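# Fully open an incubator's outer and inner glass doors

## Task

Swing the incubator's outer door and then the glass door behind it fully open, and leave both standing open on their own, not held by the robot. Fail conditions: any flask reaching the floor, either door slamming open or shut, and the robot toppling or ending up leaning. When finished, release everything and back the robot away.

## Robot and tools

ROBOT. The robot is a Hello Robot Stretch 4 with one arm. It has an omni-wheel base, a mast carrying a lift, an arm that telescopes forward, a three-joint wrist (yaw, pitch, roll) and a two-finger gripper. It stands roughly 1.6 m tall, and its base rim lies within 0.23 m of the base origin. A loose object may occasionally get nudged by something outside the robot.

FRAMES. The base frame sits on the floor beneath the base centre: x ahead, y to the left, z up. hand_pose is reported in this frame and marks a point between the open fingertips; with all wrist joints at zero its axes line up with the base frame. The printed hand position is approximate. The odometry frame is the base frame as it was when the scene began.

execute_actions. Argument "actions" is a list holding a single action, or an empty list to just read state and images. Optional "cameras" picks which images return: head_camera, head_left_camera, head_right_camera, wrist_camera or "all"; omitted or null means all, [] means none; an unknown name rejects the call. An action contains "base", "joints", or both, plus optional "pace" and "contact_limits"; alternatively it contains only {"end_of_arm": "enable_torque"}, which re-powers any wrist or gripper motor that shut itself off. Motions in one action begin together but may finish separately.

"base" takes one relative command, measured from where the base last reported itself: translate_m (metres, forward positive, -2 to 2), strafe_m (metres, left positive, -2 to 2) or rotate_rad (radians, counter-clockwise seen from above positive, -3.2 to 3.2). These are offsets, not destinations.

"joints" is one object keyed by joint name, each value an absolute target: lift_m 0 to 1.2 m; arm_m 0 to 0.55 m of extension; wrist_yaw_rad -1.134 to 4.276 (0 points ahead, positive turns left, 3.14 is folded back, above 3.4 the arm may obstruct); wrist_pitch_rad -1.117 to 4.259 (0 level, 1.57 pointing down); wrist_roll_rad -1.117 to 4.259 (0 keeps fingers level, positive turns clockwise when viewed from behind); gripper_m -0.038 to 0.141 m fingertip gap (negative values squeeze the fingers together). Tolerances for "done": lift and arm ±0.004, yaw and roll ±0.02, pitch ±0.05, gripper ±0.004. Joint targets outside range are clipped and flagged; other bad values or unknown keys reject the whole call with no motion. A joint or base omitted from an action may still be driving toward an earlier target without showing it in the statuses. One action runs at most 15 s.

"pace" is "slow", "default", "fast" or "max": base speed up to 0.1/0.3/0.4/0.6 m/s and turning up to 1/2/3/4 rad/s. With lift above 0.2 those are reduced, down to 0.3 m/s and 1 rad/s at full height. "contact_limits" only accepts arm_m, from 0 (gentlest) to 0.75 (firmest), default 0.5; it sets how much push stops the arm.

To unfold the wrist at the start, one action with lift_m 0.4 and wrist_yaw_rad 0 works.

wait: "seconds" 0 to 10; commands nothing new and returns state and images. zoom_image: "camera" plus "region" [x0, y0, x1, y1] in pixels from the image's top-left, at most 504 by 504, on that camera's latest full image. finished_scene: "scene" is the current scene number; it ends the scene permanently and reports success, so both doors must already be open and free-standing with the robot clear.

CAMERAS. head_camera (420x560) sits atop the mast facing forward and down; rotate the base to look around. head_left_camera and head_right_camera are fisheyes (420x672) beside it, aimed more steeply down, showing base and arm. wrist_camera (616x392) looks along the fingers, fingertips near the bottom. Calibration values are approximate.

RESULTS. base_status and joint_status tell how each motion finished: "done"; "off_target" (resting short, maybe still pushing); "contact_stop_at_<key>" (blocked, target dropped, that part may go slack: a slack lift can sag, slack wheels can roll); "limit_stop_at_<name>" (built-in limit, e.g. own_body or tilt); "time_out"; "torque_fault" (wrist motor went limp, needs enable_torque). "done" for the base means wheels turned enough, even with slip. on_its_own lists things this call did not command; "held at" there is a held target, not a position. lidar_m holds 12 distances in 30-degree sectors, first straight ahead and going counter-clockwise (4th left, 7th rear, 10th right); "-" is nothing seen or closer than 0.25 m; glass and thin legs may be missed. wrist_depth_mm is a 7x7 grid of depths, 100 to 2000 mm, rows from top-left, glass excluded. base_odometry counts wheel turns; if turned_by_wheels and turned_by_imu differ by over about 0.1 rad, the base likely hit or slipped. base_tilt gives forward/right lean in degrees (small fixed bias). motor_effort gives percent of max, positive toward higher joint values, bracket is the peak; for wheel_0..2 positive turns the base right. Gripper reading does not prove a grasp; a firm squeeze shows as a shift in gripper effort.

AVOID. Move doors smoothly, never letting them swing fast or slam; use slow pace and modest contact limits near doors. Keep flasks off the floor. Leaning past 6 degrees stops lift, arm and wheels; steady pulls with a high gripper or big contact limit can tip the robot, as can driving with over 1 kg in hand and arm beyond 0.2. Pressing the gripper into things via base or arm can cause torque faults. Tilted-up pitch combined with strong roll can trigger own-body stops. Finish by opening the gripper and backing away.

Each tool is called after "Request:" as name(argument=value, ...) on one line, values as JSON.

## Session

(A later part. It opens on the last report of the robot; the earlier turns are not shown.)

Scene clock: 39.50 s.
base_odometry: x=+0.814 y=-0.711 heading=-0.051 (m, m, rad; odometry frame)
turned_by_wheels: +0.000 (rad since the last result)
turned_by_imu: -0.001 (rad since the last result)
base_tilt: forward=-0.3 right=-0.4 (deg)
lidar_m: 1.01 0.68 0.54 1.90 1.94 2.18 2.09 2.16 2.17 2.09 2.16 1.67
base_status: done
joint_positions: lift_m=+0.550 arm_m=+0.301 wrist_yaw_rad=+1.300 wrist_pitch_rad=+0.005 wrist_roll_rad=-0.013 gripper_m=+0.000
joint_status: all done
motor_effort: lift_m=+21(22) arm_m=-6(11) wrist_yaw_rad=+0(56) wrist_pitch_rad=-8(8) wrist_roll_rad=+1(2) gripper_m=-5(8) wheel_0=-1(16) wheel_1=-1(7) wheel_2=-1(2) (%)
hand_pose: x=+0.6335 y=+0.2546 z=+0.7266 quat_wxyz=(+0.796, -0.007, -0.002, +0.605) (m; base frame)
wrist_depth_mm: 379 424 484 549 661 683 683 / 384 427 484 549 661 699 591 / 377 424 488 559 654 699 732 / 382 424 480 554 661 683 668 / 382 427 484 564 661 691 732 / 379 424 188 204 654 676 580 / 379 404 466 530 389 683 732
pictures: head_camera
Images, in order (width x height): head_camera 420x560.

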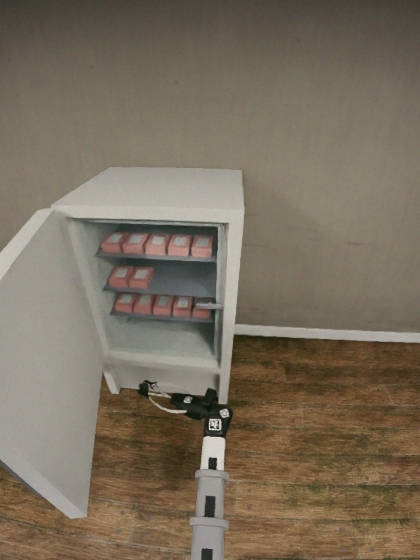

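Request:
execute_actions(actions=[], cameras=["head_camera", "head_left_camera"])

Scene clock: 39.60 s.
base_odometry: x=+0.814 y=-0.711 heading=-0.051 (m, m, rad; odometry frame)
turned_by_wheels: +0.000 (rad since the last result)
turned_by_imu: +0.000 (rad since the last result)
base_tilt: forward=-0.4 right=-0.3 (deg)
lidar_m: 1.00 0.73 0.56 1.92 1.95 2.20 2.12 2.18 2.14 2.08 2.18 1.65
base_status: done
joint_positions: lift_m=+0.550 arm_m=+0.301 wrist_yaw_rad=+1.300 wrist_pitch_rad=+0.005 wrist_roll_rad=-0.013 gripper_m=+0.000
joint_status: all done
motor_effort: lift_m=+22(22) arm_m=-6(11) wrist_yaw_rad=+1(56) wrist_pitch_rad=-7(8) wrist_roll_rad=+2(2) gripper_m=-7(8) wheel_0=-1(16) wheel_1=-1(7) wheel_2=-1(2) (%)
hand_pose: x=+0.6335 y=+0.2546 z=+0.7266 quat_wxyz=(+0.796, -0.007, -0.002, +0.605) (m; base frame)
wrist_depth_mm: 410 455 508 580 668 683 683 / 415 452 500 574 668 676 591 / 415 455 512 574 668 691 732 / 413 455 508 574 661 691 715 / 415 455 508 574 661 691 741 / 413 459 187 204 661 691 585 / 413 436 492 549 397 683 732
pictures: head_camera, head_left_camera
Images, in order (width x height): head_camera 420x560, head_left_camera 420x672.

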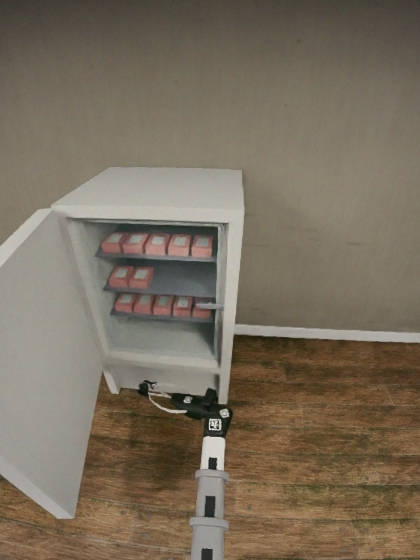

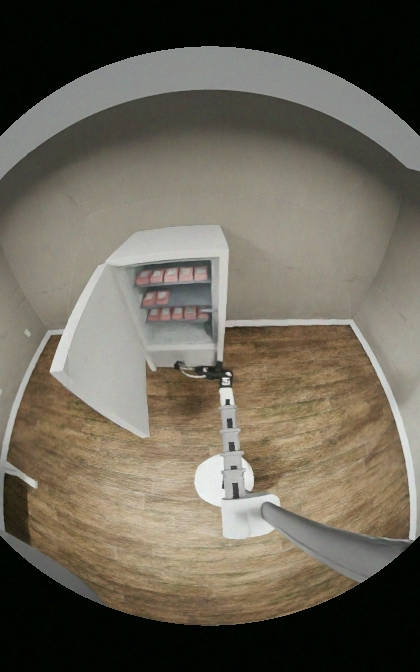

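Request:
wait(seconds=0.5)

Request:
wait(seconds=0.5)

Request:
wait(seconds=1)

Scene clock: 40.27 s.
base_odometry: x=+0.814 y=-0.711 heading=-0.051 (m, m, rad; odometry frame)
turned_by_wheels: +0.000 (rad since the last result)
turned_by_imu: +0.000 (rad since the last result)
base_tilt: forward=-0.2 right=-0.3 (deg)
lidar_m: 1.00 0.96 0.79 1.89 1.97 2.21 2.10 2.17 2.16 2.08 2.17 1.67
base_status: done
joint_positions: lift_m=+0.550 arm_m=+0.301 wrist_yaw_rad=+1.300 wrist_pitch_rad=+0.005 wrist_roll_rad=-0.013 gripper_m=+0.000
joint_status: all done
motor_effort: lift_m=+22(22) arm_m=-6(11) wrist_yaw_rad=+0(56) wrist_pitch_rad=-7(8) wrist_roll_rad=+3(2) gripper_m=-5(8) wheel_0=-1(16) wheel_1=-1(7) wheel_2=-1(2) (%)
hand_pose: x=+0.6335 y=+0.2546 z=+0.7266 quat_wxyz=(+0.796, -0.007, -0.002, +0.605) (m; base frame)
wrist_depth_mm: 609 634 647 676 699 691 676 / 615 634 654 676 691 691 591 / 609 627 647 668 699 683 732 / 621 627 647 676 699 691 707 / 615 634 647 668 691 683 741 / 615 634 187 204 691 683 591 / 615 615 661 661 427 691 732
wait: 0.50 s; at rest by 0.10 s
pictures: head_camera, head_left_camera, head_right_camera, wrist_camera
camera_calibration (this result's frames):
wrist_camera: T_world_to_cam=[[0.950135, -0.309704, 0.0364301, -0.557368], [0.0390953, 0.00240097, -0.999233, 0.757176], [0.309379, 0.95083, 0.0143892, -0.21917], [0, 0, 0, 1]] pos_world=[0.56778, 0.0339562, 0.780054]
Images, in order (width x height): head_camera 420x560, head_left_camera 420x672, head_right_camera 420x672, wrist_camera 616x392.

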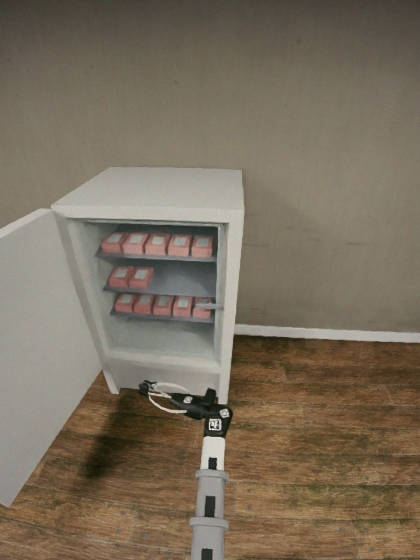

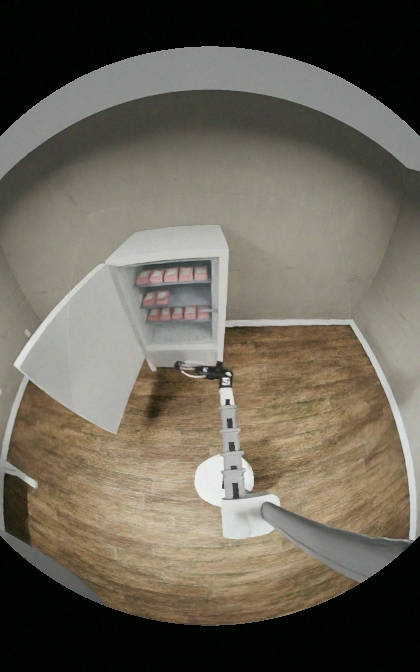

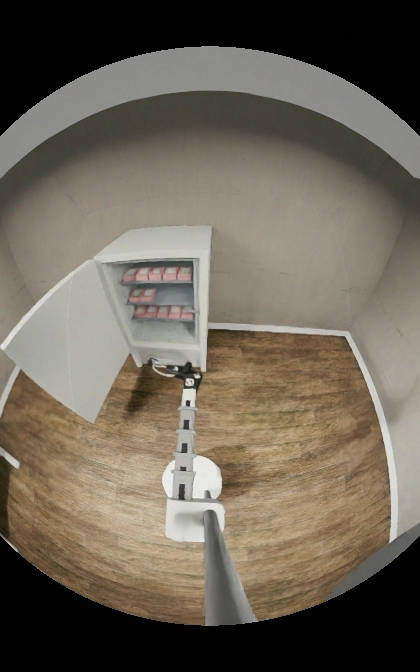

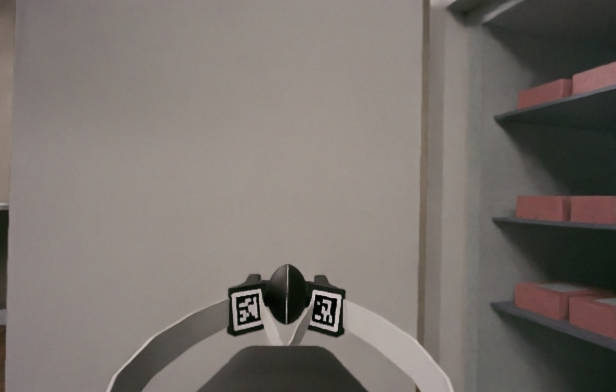

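Scene clock: 40.77 s.
base_odometry: x=+0.814 y=-0.711 heading=-0.051 (m, m, rad; odometry frame)
turned_by_wheels: +0.000 (rad since the last result)
turned_by_imu: +0.000 (rad since the last result)
base_tilt: forward=-0.2 right=-0.4 (deg)
lidar_m: 1.01 1.02 0.91 1.92 1.95 2.19 2.10 2.16 2.17 2.06 2.18 1.65
base_status: done
joint_positions: lift_m=+0.550 arm_m=+0.301 wrist_yaw_rad=+1.300 wrist_pitch_rad=+0.005 wrist_roll_rad=-0.013 gripper_m=+0.000
joint_status: all done
motor_effort: lift_m=+22(22) arm_m=-6(11) wrist_yaw_rad=-1(56) wrist_pitch_rad=-8(8) wrist_roll_rad=+3(2) gripper_m=-5(8) wheel_0=-1(16) wheel_1=+0(7) wheel_2=-1(2) (%)
hand_pose: x=+0.6335 y=+0.2546 z=+0.7266 quat_wxyz=(+0.796, -0.007, -0.002, +0.605) (m; base frame)
wrist_depth_mm: - 715 707 707 707 683 676 / - 715 707 707 699 691 597 / - 715 707 707 707 699 741 / - 707 707 699 699 691 715 / - 715 707 691 699 683 732 / - 715 187 203 699 691 591 / 707 707 707 699 427 691 732
wait: 0.50 s; at rest by 0.27 s
pictures: head_camera, head_left_camera, head_right_camera, wrist_camera
camera_calibration (this result's frames):
wrist_camera: T_world_to_cam=[[0.950135, -0.309704, 0.0364302, -0.557368], [0.0390953, 0.00240076, -0.999233, 0.757176], [0.309379, 0.95083, 0.014389, -0.21917], [0, 0, 0, 1]] pos_world=[0.56778, 0.0339562, 0.780054]
Images, in order (width x height): head_camera 420x560, head_left_camera 420x672, head_right_camera 420x672, wrist_camera 616x392.

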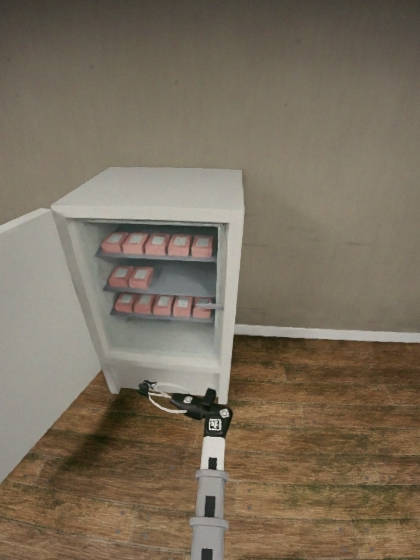

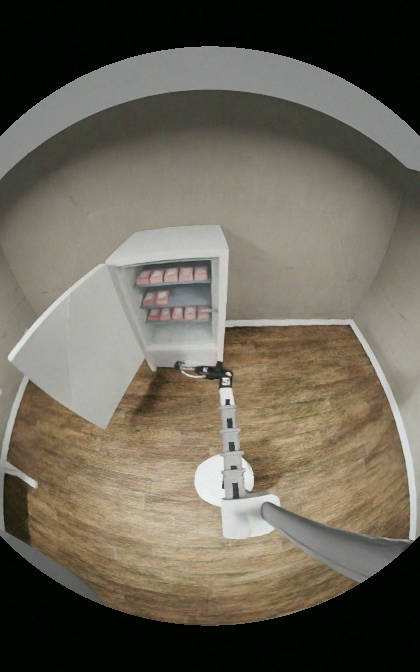

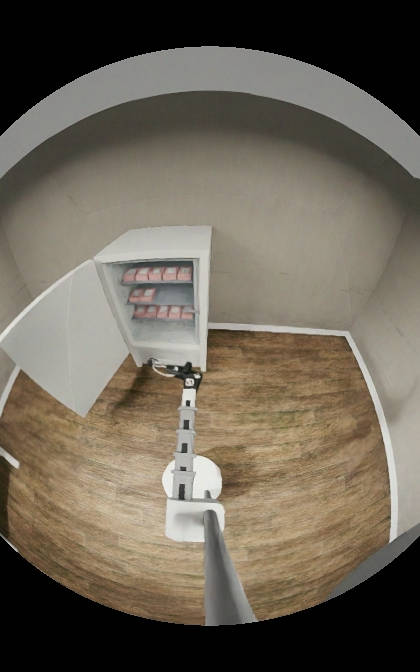

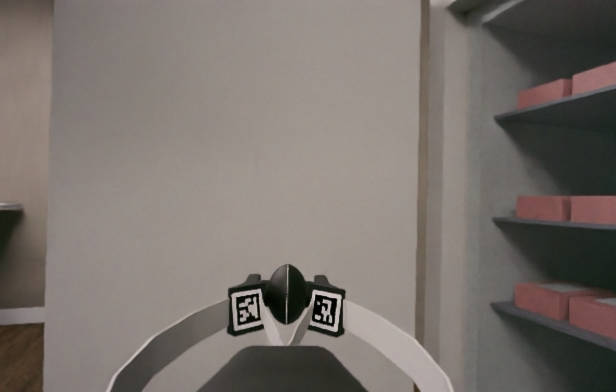

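Scene clock: 41.77 s.
base_odometry: x=+0.814 y=-0.711 heading=-0.051 (m, m, rad; odometry frame)
turned_by_wheels: +0.000 (rad since the last result)
turned_by_imu: +0.000 (rad since the last result)
base_tilt: forward=-0.3 right=-0.3 (deg)
lidar_m: 1.00 1.01 0.88 1.91 1.94 2.19 2.11 2.18 2.17 2.08 2.16 1.68
base_status: done
joint_positions: lift_m=+0.550 arm_m=+0.301 wrist_yaw_rad=+1.300 wrist_pitch_rad=+0.005 wrist_roll_rad=-0.013 gripper_m=+0.000
joint_status: all done
motor_effort: lift_m=+22(22) arm_m=-7(11) wrist_yaw_rad=+0(56) wrist_pitch_rad=-8(8) wrist_roll_rad=+3(2) gripper_m=-5(8) wheel_0=-1(16) wheel_1=+0(7) wheel_2=-1(2) (%)
hand_pose: x=+0.6335 y=+0.2546 z=+0.7266 quat_wxyz=(+0.796, -0.007, -0.002, +0.605) (m; base frame)
wrist_depth_mm: - 699 691 707 691 676 691 / - 699 699 699 707 699 597 / 691 707 699 707 699 691 723 / 699 691 691 691 707 691 707 / 691 699 691 699 699 683 741 / 691 691 188 204 699 683 591 / 691 691 699 691 427 691 723
wait: 1.00 s; at rest by 0.27 s
pictures: head_camera, head_left_camera, head_right_camera, wrist_camera
camera_calibration (this result's frames):
wrist_camera: T_world_to_cam=[[0.950135, -0.309704, 0.0364302, -0.557368], [0.0390953, 0.00240089, -0.999233, 0.757176], [0.309379, 0.95083, 0.0143891, -0.21917], [0, 0, 0, 1]] pos_world=[0.56778, 0.0339562, 0.780054]
Images, in order (width x height): head_camera 420x560, head_left_camera 420x672, head_right_camera 420x672, wrist_camera 616x392.

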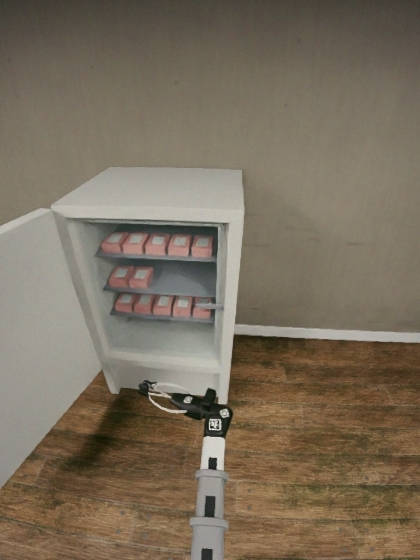

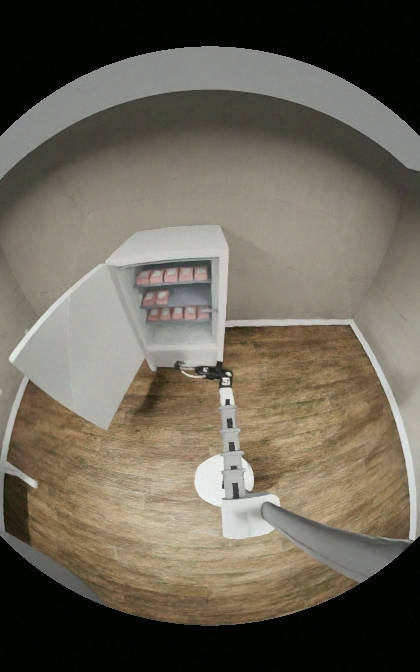

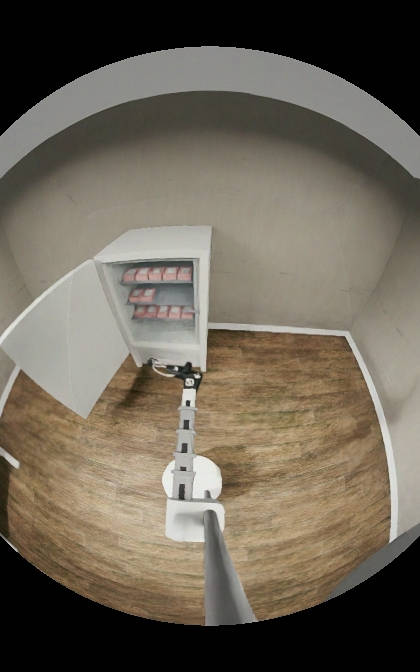

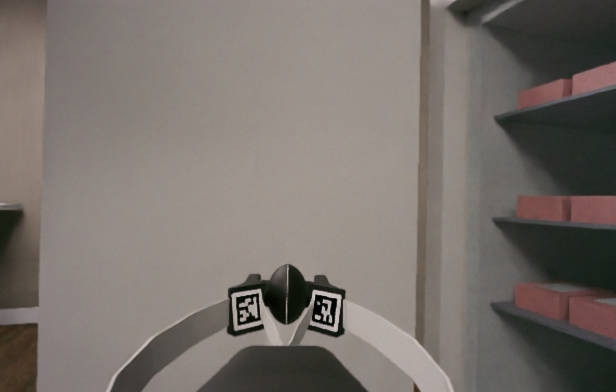

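Request:
zoom_image(camera="head_camera", region=[60, 200, 260, 400])

Region (60, 200, 260, 400) of head_camera's 420x560 image, scaled by 2.520, with more detail than that image has.

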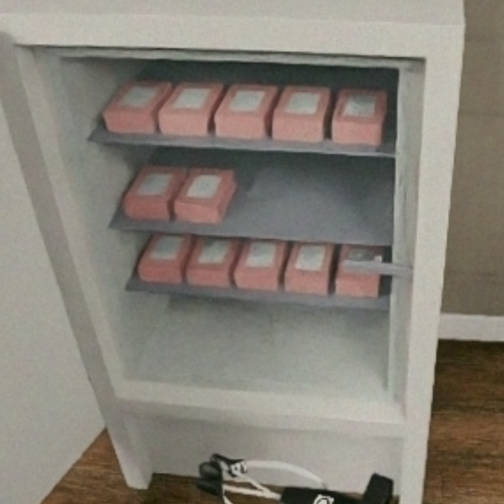

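Request:
execute_actions(actions=[{"base": {"strafe_m": 0.147}, "joints": {"wrist_yaw_rad": 0.0, "lift_m": 0.57, "gripper_m": 0.07, "arm_m": 0.35}, "pace": "fast"}], cameras=["wrist_camera", "head_left_camera"])

Scene clock: 43.90 s.
base_odometry: x=+0.822 y=-0.565 heading=-0.051 (m, m, rad; odometry frame)
turned_by_wheels: +0.000 (rad since the last result)
turned_by_imu: -0.001 (rad since the last result)
base_tilt: forward=-0.2 right=-0.4 (deg)
lidar_m: 1.01 0.86 0.74 1.78 1.81 2.17 2.11 2.18 2.33 2.23 2.28 1.67
base_status: done
joint_positions: lift_m=+0.570 arm_m=+0.349 wrist_yaw_rad=+0.000 wrist_pitch_rad=+0.005 wrist_roll_rad=-0.013 gripper_m=+0.070
joint_status: all done
motor_effort: lift_m=+22(23) arm_m=+6(6) wrist_yaw_rad=-1(9) wrist_pitch_rad=-8(8) wrist_roll_rad=+2(2) gripper_m=-2(7) wheel_0=+1(14) wheel_1=-1(13) wheel_2=+0(1) (%)
hand_pose: x=+0.8083 y=-0.0873 z=+0.7466 quat_wxyz=(+1.000, -0.007, +0.002, +0.000) (m; base frame)
wrist_depth_mm: 668 683 676 597 1098 1078 1078 / 549 554 564 554 1078 1078 1098 / 732 917 891 621 1078 1060 1118 / 544 917 931 591 1078 1078 1078 / 768 931 931 500 1060 1098 1078 / 549 549 198 500 219 1060 1098 / 759 809 831 147 1078 1098 1098
pictures: head_left_camera, wrist_camera
camera_calibration (this result's frames):
wrist_camera: T_world_to_cam=[[-0.0437479, -0.998378, 0.03643, -0.0868625], [0.0128084, -0.0370224, -0.999232, 0.788954], [0.99896, -0.0432477, 0.0144072, -0.592714], [0, 0, 0, 1]] pos_world=[0.578192, -0.0831461, 0.800052]
Images, in order (width x height): head_left_camera 420x672, wrist_camera 616x392.

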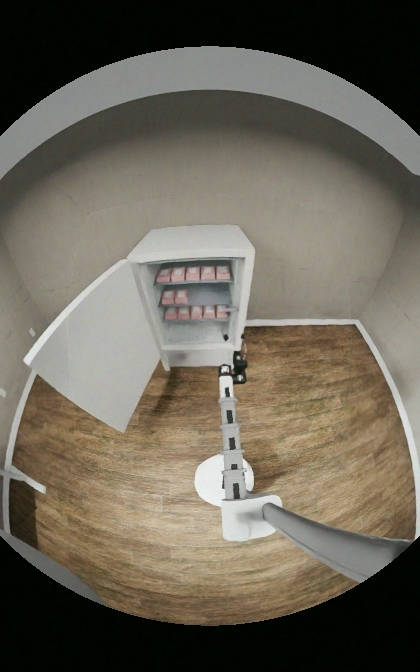

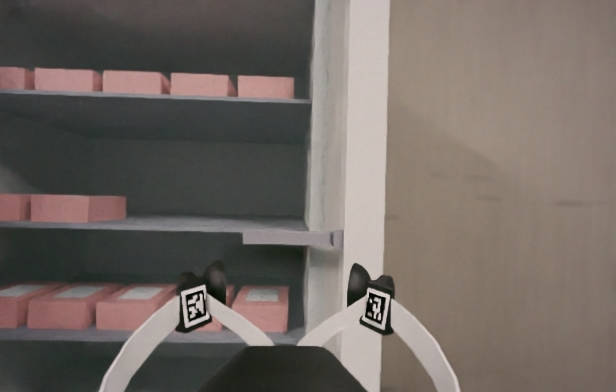

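Request:
zoom_image(camera="wrist_camera", region=[210, 190, 390, 290])

Region (210, 190, 390, 290) of wrist_camera's 616x392 image, scaled by 2.800.

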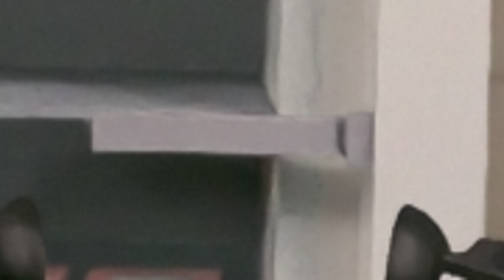

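Request:
execute_actions(actions=[{"base": {"translate_m": 0.12}, "joints": {"wrist_roll_rad": 1.57, "lift_m": 0.573}, "pace": "fast"}], cameras=["wrist_camera", "head_camera"])

Scene clock: 46.20 s.
base_odometry: x=+0.942 y=-0.571 heading=-0.051 (m, m, rad; odometry frame)
turned_by_wheels: +0.000 (rad since the last result)
turned_by_imu: -0.001 (rad since the last result)
base_tilt: forward=-0.3 right=-0.4 (deg)
lidar_m: 0.89 0.80 0.71 1.79 1.79 2.31 2.23 2.33 2.30 2.23 2.11 1.55
base_status: done
joint_positions: lift_m=+0.573 arm_m=+0.349 wrist_yaw_rad=+0.000 wrist_pitch_rad=+0.005 wrist_roll_rad=+1.570 gripper_m=+0.070
joint_status: all done
motor_effort: lift_m=+22(23) arm_m=+6(6) wrist_yaw_rad=-1(1) wrist_pitch_rad=-7(8) wrist_roll_rad=+2(6) gripper_m=-3(3) wheel_0=-2(0) wheel_1=+0(2) wheel_2=+1(10) (%)
hand_pose: x=+0.8083 y=-0.0874 z=+0.7496 quat_wxyz=(+0.708, +0.707, +0.002, -0.002) (m; base frame)
wrist_depth_mm: 904 904 931 960 946 960 976 / 904 904 931 960 960 976 976 / 317 322 327 330 336 343 345 / 362 366 375 340 379 389 392 / 521 455 820 809 449 668 480 / 525 421 198 820 218 654 480 / 525 424 788 146 445 621 473
pictures: head_camera, wrist_camera
camera_calibration (this result's frames):
wrist_camera: T_world_to_cam=[[-0.049149, -0.0241166, -0.9985, 0.778229], [0.0173718, 0.999537, -0.0249967, 0.148529], [0.99864, -0.0185744, -0.0487073, -0.543028], [0, 0, 0, 1]] pos_world=[0.577958, -0.139778, 0.754325]
Images, in order (width x height): head_camera 420x560, wrist_camera 616x392.

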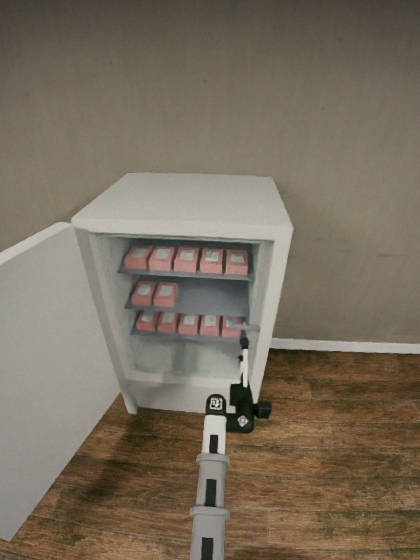

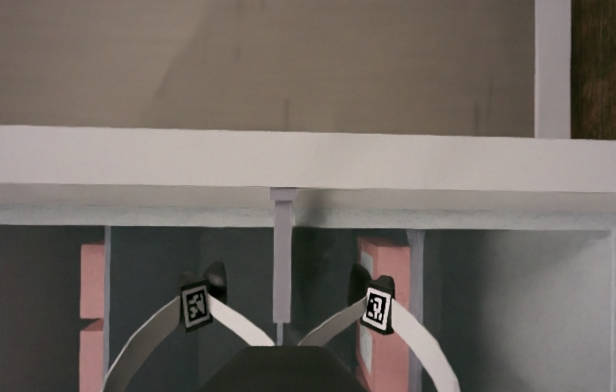

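Request:
execute_actions(actions=[{"joints": {"arm_m": 0.467, "lift_m": 0.577, "gripper_m": 0.05}, "contact_limits": {"arm_m": 0.2}}], cameras=["wrist_camera"])

Scene clock: 47.87 s.
base_odometry: x=+0.942 y=-0.571 heading=-0.051 (m, m, rad; odometry frame)
turned_by_wheels: +0.000 (rad since the last result)
turned_by_imu: +0.000 (rad since the last result)
base_tilt: forward=-0.3 right=-0.3 (deg)
lidar_m: 0.87 0.79 0.70 1.79 1.79 2.30 2.22 2.33 2.29 2.22 2.11 1.56
base_status: not commanded
joint_positions: lift_m=+0.577 arm_m=+0.466 wrist_yaw_rad=+0.000 wrist_pitch_rad=+0.005 wrist_roll_rad=+1.570 gripper_m=+0.050
joint_status: all done
motor_effort: lift_m=+22(23) arm_m=+6(9) wrist_yaw_rad=+0(1) wrist_pitch_rad=-8(8) wrist_roll_rad=+3(3) gripper_m=-3(7) wheel_0=-2(2) wheel_1=+0(0) wheel_2=+1(2) (%)
contact_limits: arm_m 0.2
hand_pose: x=+0.9253 y=-0.0874 z=+0.7536 quat_wxyz=(+0.708, +0.707, +0.002, -0.002) (m; base frame)
wrist_depth_mm: 788 798 820 842 842 831 854 / 798 809 809 820 831 842 842 / 205 207 208 213 216 220 222 / 252 255 259 223 266 270 273 / 307 410 691 691 397 353 466 / 307 407 191 224 325 554 484 / 314 357 707 150 370 559 477
pictures: wrist_camera
camera_calibration (this result's frames):
wrist_camera: T_world_to_cam=[[-0.0490879, -0.0240364, -0.998505, 0.787912], [0.0174842, 0.999537, -0.0249208, 0.146468], [0.998641, -0.0186814, -0.0486449, -0.659654], [0, 0, 0, 1]] pos_world=[0.694874, -0.139785, 0.758296]
Images, in order (width x height): wrist_camera 616x392.

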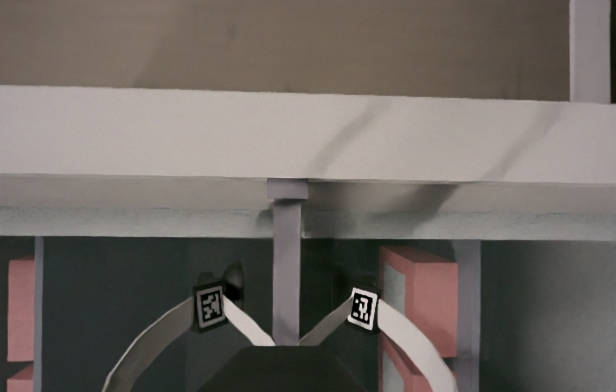

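Request:
execute_actions(actions=[{"joints": {"gripper_m": -0.01}}], cameras=["wrist_camera"])

Request:
execute_actions(actions=[{"joints": {"wrist_roll_rad": 1.3}}], cameras=["wrist_camera", "head_camera"])

Scene clock: 49.47 s.
base_odometry: x=+0.942 y=-0.571 heading=-0.051 (m, m, rad; odometry frame)
turned_by_wheels: +0.000 (rad since the last result)
turned_by_imu: +0.000 (rad since the last result)
base_tilt: forward=-0.3 right=-0.3 (deg)
lidar_m: 0.87 0.80 0.71 1.78 1.79 2.31 2.23 2.31 2.31 2.22 2.11 1.54
base_status: not commanded
joint_positions: lift_m=+0.577 arm_m=+0.467 wrist_yaw_rad=+0.003 wrist_pitch_rad=+0.004 wrist_roll_rad=+1.570 gripper_m=-0.009
joint_status: all done
motor_effort: lift_m=+22(22) arm_m=+2(6) wrist_yaw_rad=-8(8) wrist_pitch_rad=-6(7) wrist_roll_rad=+4(3) gripper_m=-20(17) wheel_0=-2(2) wheel_1=+0(0) wheel_2=+3(3) (%)
hand_pose: x=+0.9262 y=-0.0867 z=+0.7537 quat_wxyz=(+0.708, +0.707, +0.002, -0.001) (m; base frame)
wrist_depth_mm: 788 788 809 831 831 842 866 / 778 798 820 820 831 831 854 / 202 205 209 212 215 216 220 / 250 253 255 219 264 268 271 / 306 407 691 715 389 355 462 / 304 407 187 207 324 564 480 / 312 355 691 462 377 559 477
pictures: wrist_camera
camera_calibration (this result's frames):
wrist_camera: T_world_to_cam=[[-0.0486402, -0.0241575, -0.998524, 0.787678], [0.0150159, 0.999577, -0.0249144, 0.148024], [0.998703, -0.0162056, -0.0482569, -0.660726], [0, 0, 0, 1]] pos_world=[0.695959, -0.139641, 0.758319]
Images, in order (width x height): wrist_camera 616x392.

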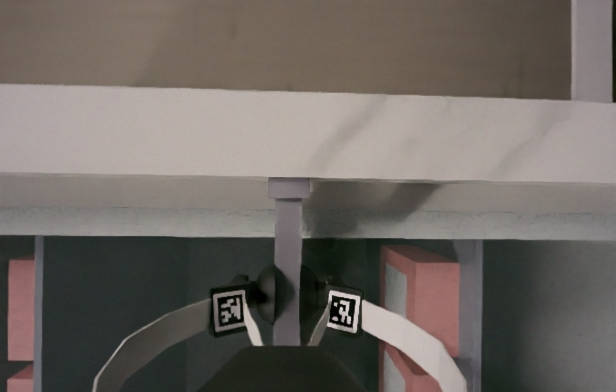

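Scene clock: 50.17 s.
base_odometry: x=+0.942 y=-0.571 heading=-0.051 (m, m, rad; odometry frame)
turned_by_wheels: +0.000 (rad since the last result)
turned_by_imu: +0.000 (rad since the last result)
base_tilt: forward=-0.2 right=-0.3 (deg)
lidar_m: 0.89 0.82 0.70 1.80 1.80 2.32 2.24 2.33 2.31 2.22 2.12 1.56
base_status: not commanded
joint_positions: lift_m=+0.577 arm_m=+0.467 wrist_yaw_rad=+0.002 wrist_pitch_rad=+0.004 wrist_roll_rad=+1.304 gripper_m=-0.009
joint_status: all done
motor_effort: lift_m=+22(22) arm_m=+2(2) wrist_yaw_rad=-5(7) wrist_pitch_rad=-6(6) wrist_roll_rad=-10(10) gripper_m=-20(21) wheel_0=-2(2) wheel_1=+0(0) wheel_2=+2(3) (%)
hand_pose: x=+0.9261 y=-0.0870 z=+0.7537 quat_wxyz=(+0.795, +0.607, +0.002, -0.001) (m; base frame)
wrist_depth_mm: 204 798 820 842 842 842 866 / 204 206 209 831 831 831 854 / 252 254 210 211 213 842 854 / 309 342 258 220 215 216 220 / 306 469 707 262 265 266 270 / 312 455 186 219 325 325 272 / 332 445 683 218 325 530 449
pictures: head_camera, wrist_camera
camera_calibration (this result's frames):
wrist_camera: T_world_to_cam=[[-0.0480434, -0.285601, -0.957144, 0.733197], [0.0149325, 0.957938, -0.286587, 0.341991], [0.998734, -0.0280612, -0.0417579, -0.6666], [0, 0, 0, 1]] pos_world=[0.695874, -0.136911, 0.771949]
Images, in order (width x height): head_camera 420x560, wrist_camera 616x392.

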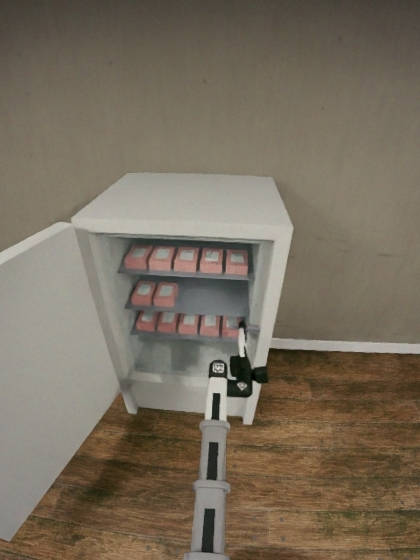

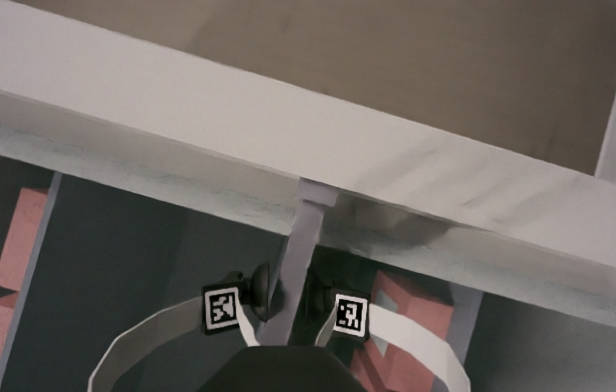

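Request:
execute_actions(actions=[{"joints": {"wrist_roll_rad": 1.9}}], cameras=["wrist_camera"])

Scene clock: 51.23 s.
base_odometry: x=+0.942 y=-0.571 heading=-0.051 (m, m, rad; odometry frame)
turned_by_wheels: +0.000 (rad since the last result)
turned_by_imu: +0.000 (rad since the last result)
base_tilt: forward=-0.3 right=-0.4 (deg)
lidar_m: 0.87 0.80 0.70 1.79 1.78 2.30 2.23 2.32 2.31 2.22 2.10 1.56
base_status: not commanded
joint_positions: lift_m=+0.577 arm_m=+0.467 wrist_yaw_rad=+0.001 wrist_pitch_rad=+0.004 wrist_roll_rad=+1.898 gripper_m=-0.009
joint_status: all done
motor_effort: lift_m=+22(22) arm_m=+2(2) wrist_yaw_rad=-3(5) wrist_pitch_rad=-3(7) wrist_roll_rad=+8(12) gripper_m=-17(22) wheel_0=-2(2) wheel_1=+0(0) wheel_2=+3(3) (%)
hand_pose: x=+0.9261 y=-0.0871 z=+0.7539 quat_wxyz=(+0.582, +0.813, +0.002, -0.001) (m; base frame)
wrist_depth_mm: 788 809 798 831 831 220 221 / 788 809 809 213 215 218 247 / 798 207 210 213 250 271 276 / 204 206 213 262 266 574 480 / 229 255 259 699 410 327 508 / 250 375 186 202 349 325 544 / 307 320 549 256 707 327 580
pictures: wrist_camera
camera_calibration (this result's frames):
wrist_camera: T_world_to_cam=[[-0.048011, 0.299353, -0.952934, 0.781133], [0.0175449, 0.95414, 0.298847, -0.101986], [0.998693, -0.00237118, -0.0510613, -0.657278], [0, 0, 0, 1]] pos_world=[0.695711, -0.138084, 0.741285]
Images, in order (width x height): wrist_camera 616x392.

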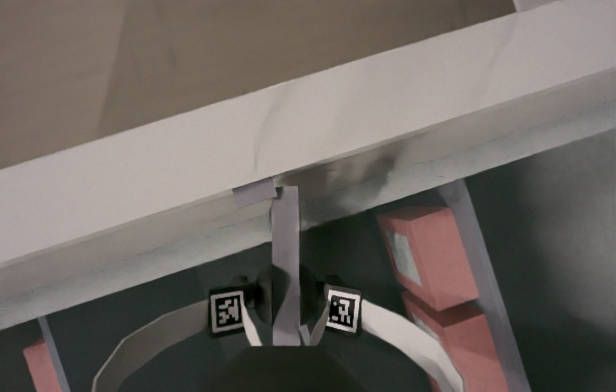

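Request:
execute_actions(actions=[{"joints": {"wrist_roll_rad": 3.1}}], cameras=["wrist_camera", "head_camera"])

Scene clock: 52.67 s.
base_odometry: x=+0.942 y=-0.571 heading=-0.051 (m, m, rad; odometry frame)
turned_by_wheels: +0.000 (rad since the last result)
turned_by_imu: +0.000 (rad since the last result)
base_tilt: forward=-0.4 right=-0.2 (deg)
lidar_m: 0.86 0.81 0.70 1.80 1.79 2.32 2.24 2.30 2.31 2.22 2.11 1.55
base_status: not commanded
joint_positions: lift_m=+0.577 arm_m=+0.467 wrist_yaw_rad=-0.003 wrist_pitch_rad=-0.001 wrist_roll_rad=+3.098 gripper_m=-0.010
joint_status: all done
motor_effort: lift_m=+21(22) arm_m=+2(2) wrist_yaw_rad=+8(8) wrist_pitch_rad=+9(9) wrist_roll_rad=+7(10) gripper_m=-18(17) wheel_0=-2(2) wheel_1=+0(0) wheel_2=+1(3) (%)
hand_pose: x=+0.9258 y=-0.0882 z=+0.7553 quat_wxyz=(+0.022, +1.000, -0.001, +0.000) (m; base frame)
wrist_depth_mm: 788 208 260 615 634 609 591 / 820 209 259 322 329 329 640 / 798 208 258 424 349 330 332 / 778 208 260 715 715 723 683 / 798 207 257 310 415 469 539 / 798 206 185 211 723 715 621 / 778 205 256 218 512 569 591
pictures: head_camera, wrist_camera
camera_calibration (this result's frames):
wrist_camera: T_world_to_cam=[[-0.0415728, 0.996949, -0.0660646, 0.168453], [0.0169626, 0.0668165, 0.997621, -0.706832], [0.998991, 0.0403532, -0.0196886, -0.677076], [0, 0, 0, 1]] pos_world=[0.695386, -0.0933885, 0.702948]
Images, in order (width x height): head_camera 420x560, wrist_camera 616x392.

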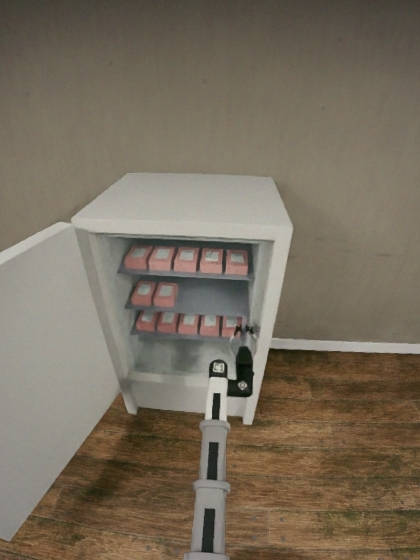

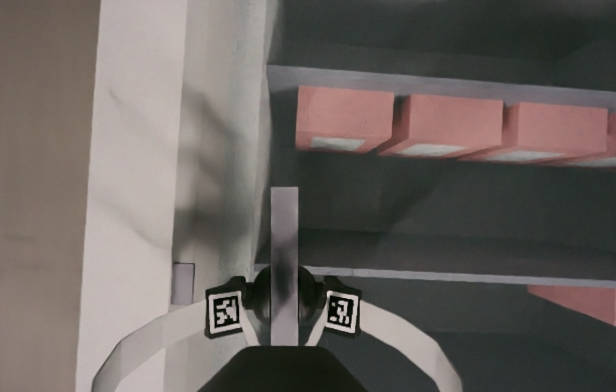

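Request:
execute_actions(actions=[{"base": {"strafe_m": 0.035}, "joints": {"arm_m": 0.369, "wrist_yaw_rad": -0.07}, "pace": "slow"}], cameras=["wrist_camera", "head_camera"])

Scene clock: 55.43 s.
base_odometry: x=+0.943 y=-0.536 heading=-0.051 (m, m, rad; odometry frame)
turned_by_wheels: +0.000 (rad since the last result)
turned_by_imu: +0.000 (rad since the last result)
base_tilt: forward=-0.3 right=-0.4 (deg)
lidar_m: 0.89 0.75 0.67 1.78 1.77 2.28 2.23 2.31 2.35 2.26 2.09 0.91
base_status: done
joint_positions: lift_m=+0.577 arm_m=+0.370 wrist_yaw_rad=-0.071 wrist_pitch_rad=-0.001 wrist_roll_rad=+3.099 gripper_m=-0.009
joint_status: all done
motor_effort: lift_m=+21(21) arm_m=-7(8) wrist_yaw_rad=+3(26) wrist_pitch_rad=+9(9) wrist_roll_rad=+7(7) gripper_m=-18(17) wheel_0=-2(10) wheel_1=-1(10) wheel_2=+0(5) (%)
hand_pose: x=+0.8227 y=-0.1077 z=+0.7554 quat_wxyz=(+0.021, +0.999, -0.035, +0.000) (m; base frame)
wrist_depth_mm: 946 960 342 609 634 615 597 / 946 931 349 809 820 809 723 / 931 931 362 430 421 421 418 / 946 931 366 820 809 798 691 / 946 931 368 455 809 597 539 / 917 904 186 213 798 809 640 / 931 314 322 382 517 574 597
pictures: head_camera, wrist_camera
camera_calibration (this result's frames):
wrist_camera: T_world_to_cam=[[0.0265702, 0.997486, -0.0656976, 0.127299], [0.0213628, 0.0651392, 0.997647, -0.707633], [0.999419, -0.0279112, -0.0195783, -0.581071], [0, 0, 0, 1]] pos_world=[0.592468, -0.0971025, 0.702956]
Images, in order (width x height): head_camera 420x560, wrist_camera 616x392.

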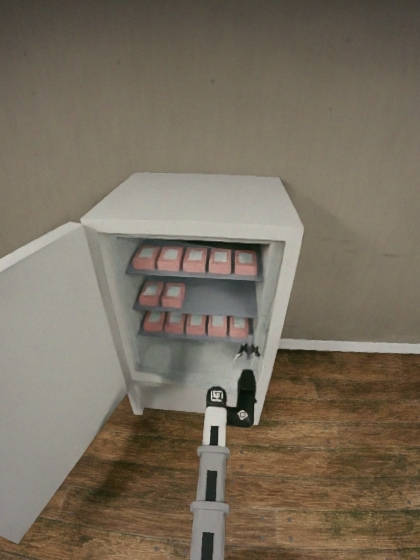

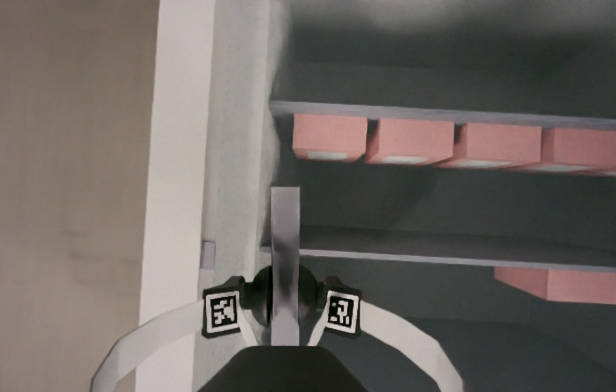

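Request:
execute_actions(actions=[{"base": {"strafe_m": 0.06}, "joints": {"arm_m": 0.278, "wrist_yaw_rad": -0.15}}], cameras=[])

Scene clock: 57.00 s.
base_odometry: x=+0.946 y=-0.476 heading=-0.051 (m, m, rad; odometry frame)
turned_by_wheels: +0.000 (rad since the last result)
turned_by_imu: +0.000 (rad since the last result)
base_tilt: forward=-0.2 right=-0.4 (deg)
lidar_m: 0.88 0.69 0.62 1.79 1.71 2.30 2.23 2.33 2.40 2.32 2.11 0.94
base_status: done
joint_positions: lift_m=+0.577 arm_m=+0.279 wrist_yaw_rad=-0.151 wrist_pitch_rad=+0.000 wrist_roll_rad=+3.099 gripper_m=-0.009
joint_status: all done
motor_effort: lift_m=+21(21) arm_m=-6(11) wrist_yaw_rad=+3(37) wrist_pitch_rad=+6(9) wrist_roll_rad=+6(5) gripper_m=-18(19) wheel_0=+2(3) wheel_1=-1(18) wheel_2=+1(10) (%)
hand_pose: x=+0.7221 y=-0.1298 z=+0.7550 quat_wxyz=(+0.021, +0.997, -0.075, -0.002) (m; base frame)
wrist_depth_mm: 1138 1118 466 609 634 621 597 / 1138 1078 436 809 891 878 732 / 1098 1078 436 530 517 508 496 / 1118 1078 449 891 891 866 699 / 1098 1078 433 500 878 627 535 / 1098 1098 186 214 878 854 668 / 1118 427 430 224 517 580 591
pictures: none
No camera images: the call's "cameras" was empty. Leave "cameras" out to get every camera's image.

Request:
execute_actions(actions=[{"base": {"strafe_m": 0.083}, "joints": {"arm_m": 0.202, "wrist_yaw_rad": -0.25}}], cameras=["wrist_camera", "head_camera"])

Scene clock: 58.77 s.
base_odometry: x=+0.951 y=-0.393 heading=-0.051 (m, m, rad; odometry frame)
turned_by_wheels: +0.000 (rad since the last result)
turned_by_imu: +0.000 (rad since the last result)
base_tilt: forward=-0.3 right=-0.3 (deg)
lidar_m: 0.88 0.61 0.54 1.79 1.61 2.19 2.23 2.31 2.49 2.41 2.13 0.91
base_status: done
joint_positions: lift_m=+0.577 arm_m=+0.203 wrist_yaw_rad=-0.251 wrist_pitch_rad=+0.001 wrist_roll_rad=+3.100 gripper_m=-0.009
joint_status: all done
motor_effort: lift_m=+21(21) arm_m=-7(13) wrist_yaw_rad=+3(56) wrist_pitch_rad=+2(6) wrist_roll_rad=+3(2) gripper_m=-19(19) wheel_0=-1(7) wheel_1=-1(12) wheel_2=+2(14) (%)
hand_pose: x=+0.6318 y=-0.1564 z=+0.7547 quat_wxyz=(+0.021, +0.992, -0.125, -0.003) (m; base frame)
wrist_depth_mm: 1366 1255 585 647 634 609 597 / 1308 1308 585 798 904 891 707 / 1366 1255 569 627 603 917 627 / 1336 1229 580 946 976 904 676 / 1308 1281 580 707 946 647 559 / 1308 1255 187 206 866 904 683 / 1281 1205 539 224 574 574 597
pictures: head_camera, wrist_camera
camera_calibration (this result's frames):
wrist_camera: T_world_to_cam=[[0.204861, 0.976652, -0.0646679, 0.0642753], [0.0348336, 0.0587526, 0.997665, -0.709197], [0.978171, -0.206636, -0.0219842, -0.404369], [0, 0, 0, 1]] pos_world=[0.407079, -0.104665, 0.702808]
Images, in order (width x height): head_camera 420x560, wrist_camera 616x392.

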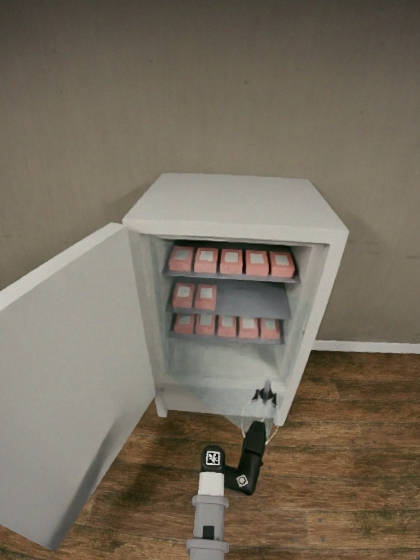

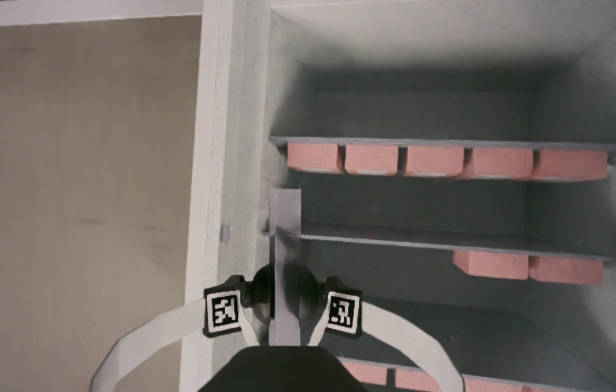

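Request:
execute_actions(actions=[{"base": {"strafe_m": 0.1}, "joints": {"arm_m": 0.142, "wrist_yaw_rad": -0.35}, "pace": "slow"}], cameras=["wrist_camera"])

Scene clock: 61.27 s.
base_odometry: x=+0.956 y=-0.293 heading=-0.051 (m, m, rad; odometry frame)
turned_by_wheels: +0.000 (rad since the last result)
turned_by_imu: +0.000 (rad since the last result)
base_tilt: forward=-0.3 right=-0.3 (deg)
lidar_m: 0.84 0.52 0.44 1.79 1.52 2.07 2.22 2.32 2.60 2.50 2.13 0.92
base_status: done
joint_positions: lift_m=+0.577 arm_m=+0.143 wrist_yaw_rad=-0.353 wrist_pitch_rad=+0.002 wrist_roll_rad=+3.100 gripper_m=-0.009
joint_status: all done
motor_effort: lift_m=+21(21) arm_m=-6(9) wrist_yaw_rad=+9(62) wrist_pitch_rad=+0(3) wrist_roll_rad=+3(3) gripper_m=-18(19) wheel_0=-2(6) wheel_1=+0(9) wheel_2=+1(12) (%)
hand_pose: x=+0.5544 y=-0.1818 z=+0.7544 quat_wxyz=(+0.020, +0.984, -0.176, -0.005) (m; base frame)
wrist_depth_mm: 1537 1464 707 683 627 609 574 / 1618 1430 676 842 904 866 699 / 1661 1464 699 759 1025 946 597 / 1576 1499 683 788 1025 960 647 / 1576 1430 676 750 1025 676 580 / 1537 1430 186 212 866 917 647 / 1576 1366 654 224 661 621 585
pictures: wrist_camera
camera_calibration (this result's frames):
wrist_camera: T_world_to_cam=[[0.303183, 0.950739, -0.0646235, 0.0456765], [0.0415708, 0.0545553, 0.997645, -0.709206], [0.952025, -0.305156, -0.0229827, -0.336649], [0, 0, 0, 1]] pos_world=[0.336132, -0.107466, 0.70275]
Images, in order (width x height): wrist_camera 616x392.

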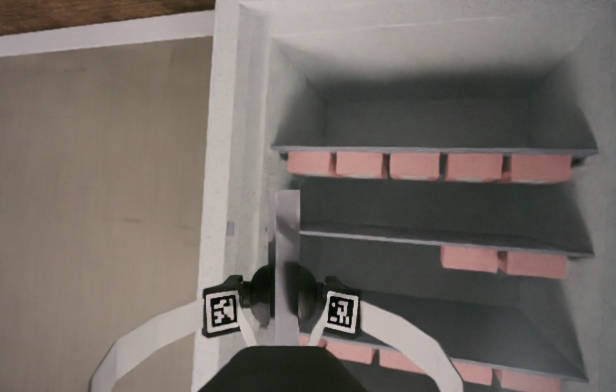

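Request:
execute_actions(actions=[{"joints": {"gripper_m": 0.05}, "pace": "slow"}], cameras=[])

Request:
execute_actions(actions=[{"joints": {"arm_m": 0.02}}], cameras=["wrist_camera", "head_camera"])

Scene clock: 64.33 s.
base_odometry: x=+0.956 y=-0.293 heading=-0.051 (m, m, rad; odometry frame)
turned_by_wheels: +0.000 (rad since the last result)
turned_by_imu: +0.000 (rad since the last result)
base_tilt: forward=-0.3 right=-0.3 (deg)
lidar_m: 0.84 0.49 0.44 1.79 1.53 2.06 2.23 2.29 2.60 2.50 2.10 0.91
base_status: not commanded
joint_positions: lift_m=+0.577 arm_m=+0.143 wrist_yaw_rad=-0.350 wrist_pitch_rad=+0.005 wrist_roll_rad=+3.100 gripper_m=+0.050
joint_status: all done
motor_effort: lift_m=+21(21) arm_m=-6(6) wrist_yaw_rad=+0(16) wrist_pitch_rad=-7(7) wrist_roll_rad=+3(3) gripper_m=-4(19) wheel_0=-2(2) wheel_1=+0(0) wheel_2=+1(1) (%)
hand_pose: x=+0.5548 y=-0.1811 z=+0.7538 quat_wxyz=(+0.020, +0.984, -0.174, -0.006) (m; base frame)
wrist_depth_mm: 1618 1430 699 676 627 597 574 / 1576 1499 691 831 891 866 691 / 1537 1464 691 778 1008 960 591 / 1576 1430 691 891 1042 946 634 / 1576 1430 691 904 991 683 591 / 1576 1430 193 230 741 917 634 / 1576 1366 647 151 661 627 585
pictures: none
No camera images: the call's "cameras" was empty. Leave "cameras" out to get every camera's image.

Scene clock: 65.73 s.
base_odometry: x=+0.956 y=-0.293 heading=-0.051 (m, m, rad; odometry frame)
turned_by_wheels: +0.000 (rad since the last result)
turned_by_imu: +0.000 (rad since the last result)
base_tilt: forward=-0.4 right=-0.4 (deg)
lidar_m: 0.83 0.51 0.45 1.82 1.52 2.04 2.23 2.31 2.58 2.48 2.11 0.58
base_status: not commanded
joint_positions: lift_m=+0.577 arm_m=+0.021 wrist_yaw_rad=-0.350 wrist_pitch_rad=+0.005 wrist_roll_rad=+3.100 gripper_m=+0.050
joint_status: all done
motor_effort: lift_m=+21(21) arm_m=-7(11) wrist_yaw_rad=+1(1) wrist_pitch_rad=-7(7) wrist_roll_rad=+3(3) gripper_m=-3(5) wheel_0=-1(2) wheel_1=+0(0) wheel_2=+1(1) (%)
hand_pose: x=+0.4331 y=-0.1811 z=+0.7537 quat_wxyz=(+0.020, +0.985, -0.174, -0.006) (m; base frame)
wrist_depth_mm: 1576 1499 1430 759 707 676 640 / 1808 1661 1464 842 878 878 691 / 1708 1618 1464 866 1160 1078 668 / 1756 1576 1464 878 1182 1042 668 / 1756 1576 1499 798 1138 904 640 / 1708 1576 191 788 741 917 640 / 1756 1537 1464 151 891 866 640
pictures: head_camera, wrist_camera
camera_calibration (this result's frames):
wrist_camera: T_world_to_cam=[[0.300093, 0.951726, -0.0645168, 0.0831541], [0.0436283, 0.0538696, 0.997594, -0.704494], [0.952912, -0.302186, -0.0253562, -0.218954], [0, 0, 0, 1]] pos_world=[0.214426, -0.107354, 0.702613]
Images, in order (width x height): head_camera 420x560, wrist_camera 616x392.

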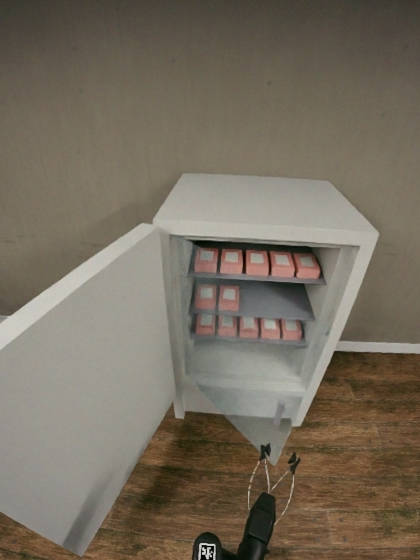

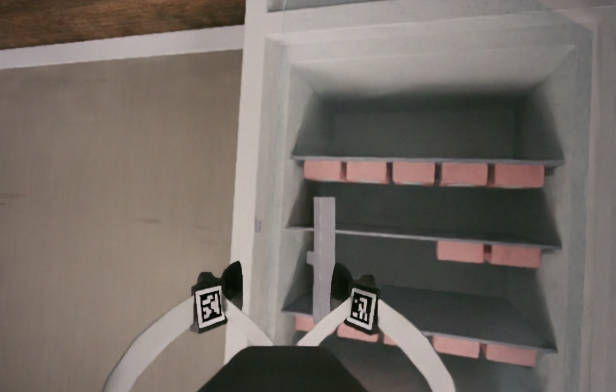

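Request:
execute_actions(actions=[{"base": {"strafe_m": -0.38}, "joints": {"gripper_m": 0.0}, "pace": "max"}], cameras=[])

Request:
execute_actions(actions=[{"joints": {"arm_m": 0.38, "wrist_yaw_rad": 0.2}, "pace": "max"}], cameras=["head_camera"])

Scene clock: 68.20 s.
base_odometry: x=+0.936 y=-0.673 heading=-0.051 (m, m, rad; odometry frame)
turned_by_wheels: +0.000 (rad since the last result)
turned_by_imu: +0.001 (rad since the last result)
base_tilt: forward=-0.2 right=-0.4 (deg)
lidar_m: 0.87 0.57 0.81 0.80 1.89 2.30 2.22 2.31 2.22 2.12 2.11 1.54
base_status: done
joint_positions: lift_m=+0.577 arm_m=+0.021 wrist_yaw_rad=-0.350 wrist_pitch_rad=+0.005 wrist_roll_rad=+3.100 gripper_m=+0.000
joint_status: all done
motor_effort: lift_m=+21(21) arm_m=-7(7) wrist_yaw_rad=+0(1) wrist_pitch_rad=-8(7) wrist_roll_rad=+5(2) gripper_m=-6(7) wheel_0=-1(6) wheel_1=+1(13) wheel_2=+1(2) (%)
hand_pose: x=+0.4330 y=-0.1811 z=+0.7537 quat_wxyz=(+0.020, +0.985, -0.174, -0.006) (m; base frame)
wrist_depth_mm: 1576 1537 1464 1336 1281 654 640 / 1808 1618 1464 1336 1281 750 854 / 1808 1576 1464 1397 1255 707 1008 / 1708 1618 1464 1366 1255 715 1008 / 1708 1576 1464 1336 1229 1042 1025 / 1756 1576 189 204 647 842 1008 / 1618 1537 1430 1336 404 715 707
pictures: none
No camera images: the call's "cameras" was empty. Leave "cameras" out to get every camera's image.

Scene clock: 69.93 s.
base_odometry: x=+0.936 y=-0.673 heading=-0.051 (m, m, rad; odometry frame)
turned_by_wheels: +0.000 (rad since the last result)
turned_by_imu: +0.000 (rad since the last result)
base_tilt: forward=-0.3 right=-0.4 (deg)
lidar_m: 0.88 0.57 0.79 0.82 1.91 2.31 2.22 2.33 2.21 2.12 2.11 1.55
base_status: not commanded
joint_positions: lift_m=+0.577 arm_m=+0.379 wrist_yaw_rad=+0.200 wrist_pitch_rad=+0.005 wrist_roll_rad=+3.100 gripper_m=+0.000
joint_status: all done
motor_effort: lift_m=+21(21) arm_m=+6(4) wrist_yaw_rad=-1(7) wrist_pitch_rad=-8(8) wrist_roll_rad=+3(3) gripper_m=-6(6) wheel_0=+0(1) wheel_1=+1(1) wheel_2=+1(0) (%)
hand_pose: x=+0.8499 y=-0.0283 z=+0.7537 quat_wxyz=(+0.021, +0.995, +0.100, +0.000) (m; base frame)
wrist_depth_mm: 778 831 278 597 615 609 585 / 768 842 276 778 842 798 661 / 788 809 273 410 433 473 500 / 768 820 276 798 854 798 627 / 768 809 274 427 634 549 585 / 768 809 188 204 831 798 615 / 778 798 270 449 330 591 585
pictures: head_camera
Images, in order (width x height): head_camera 420x560.

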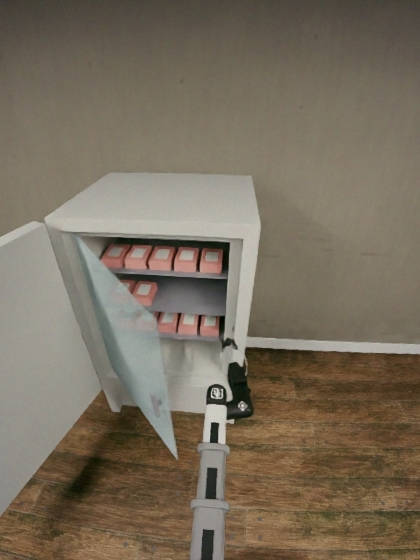

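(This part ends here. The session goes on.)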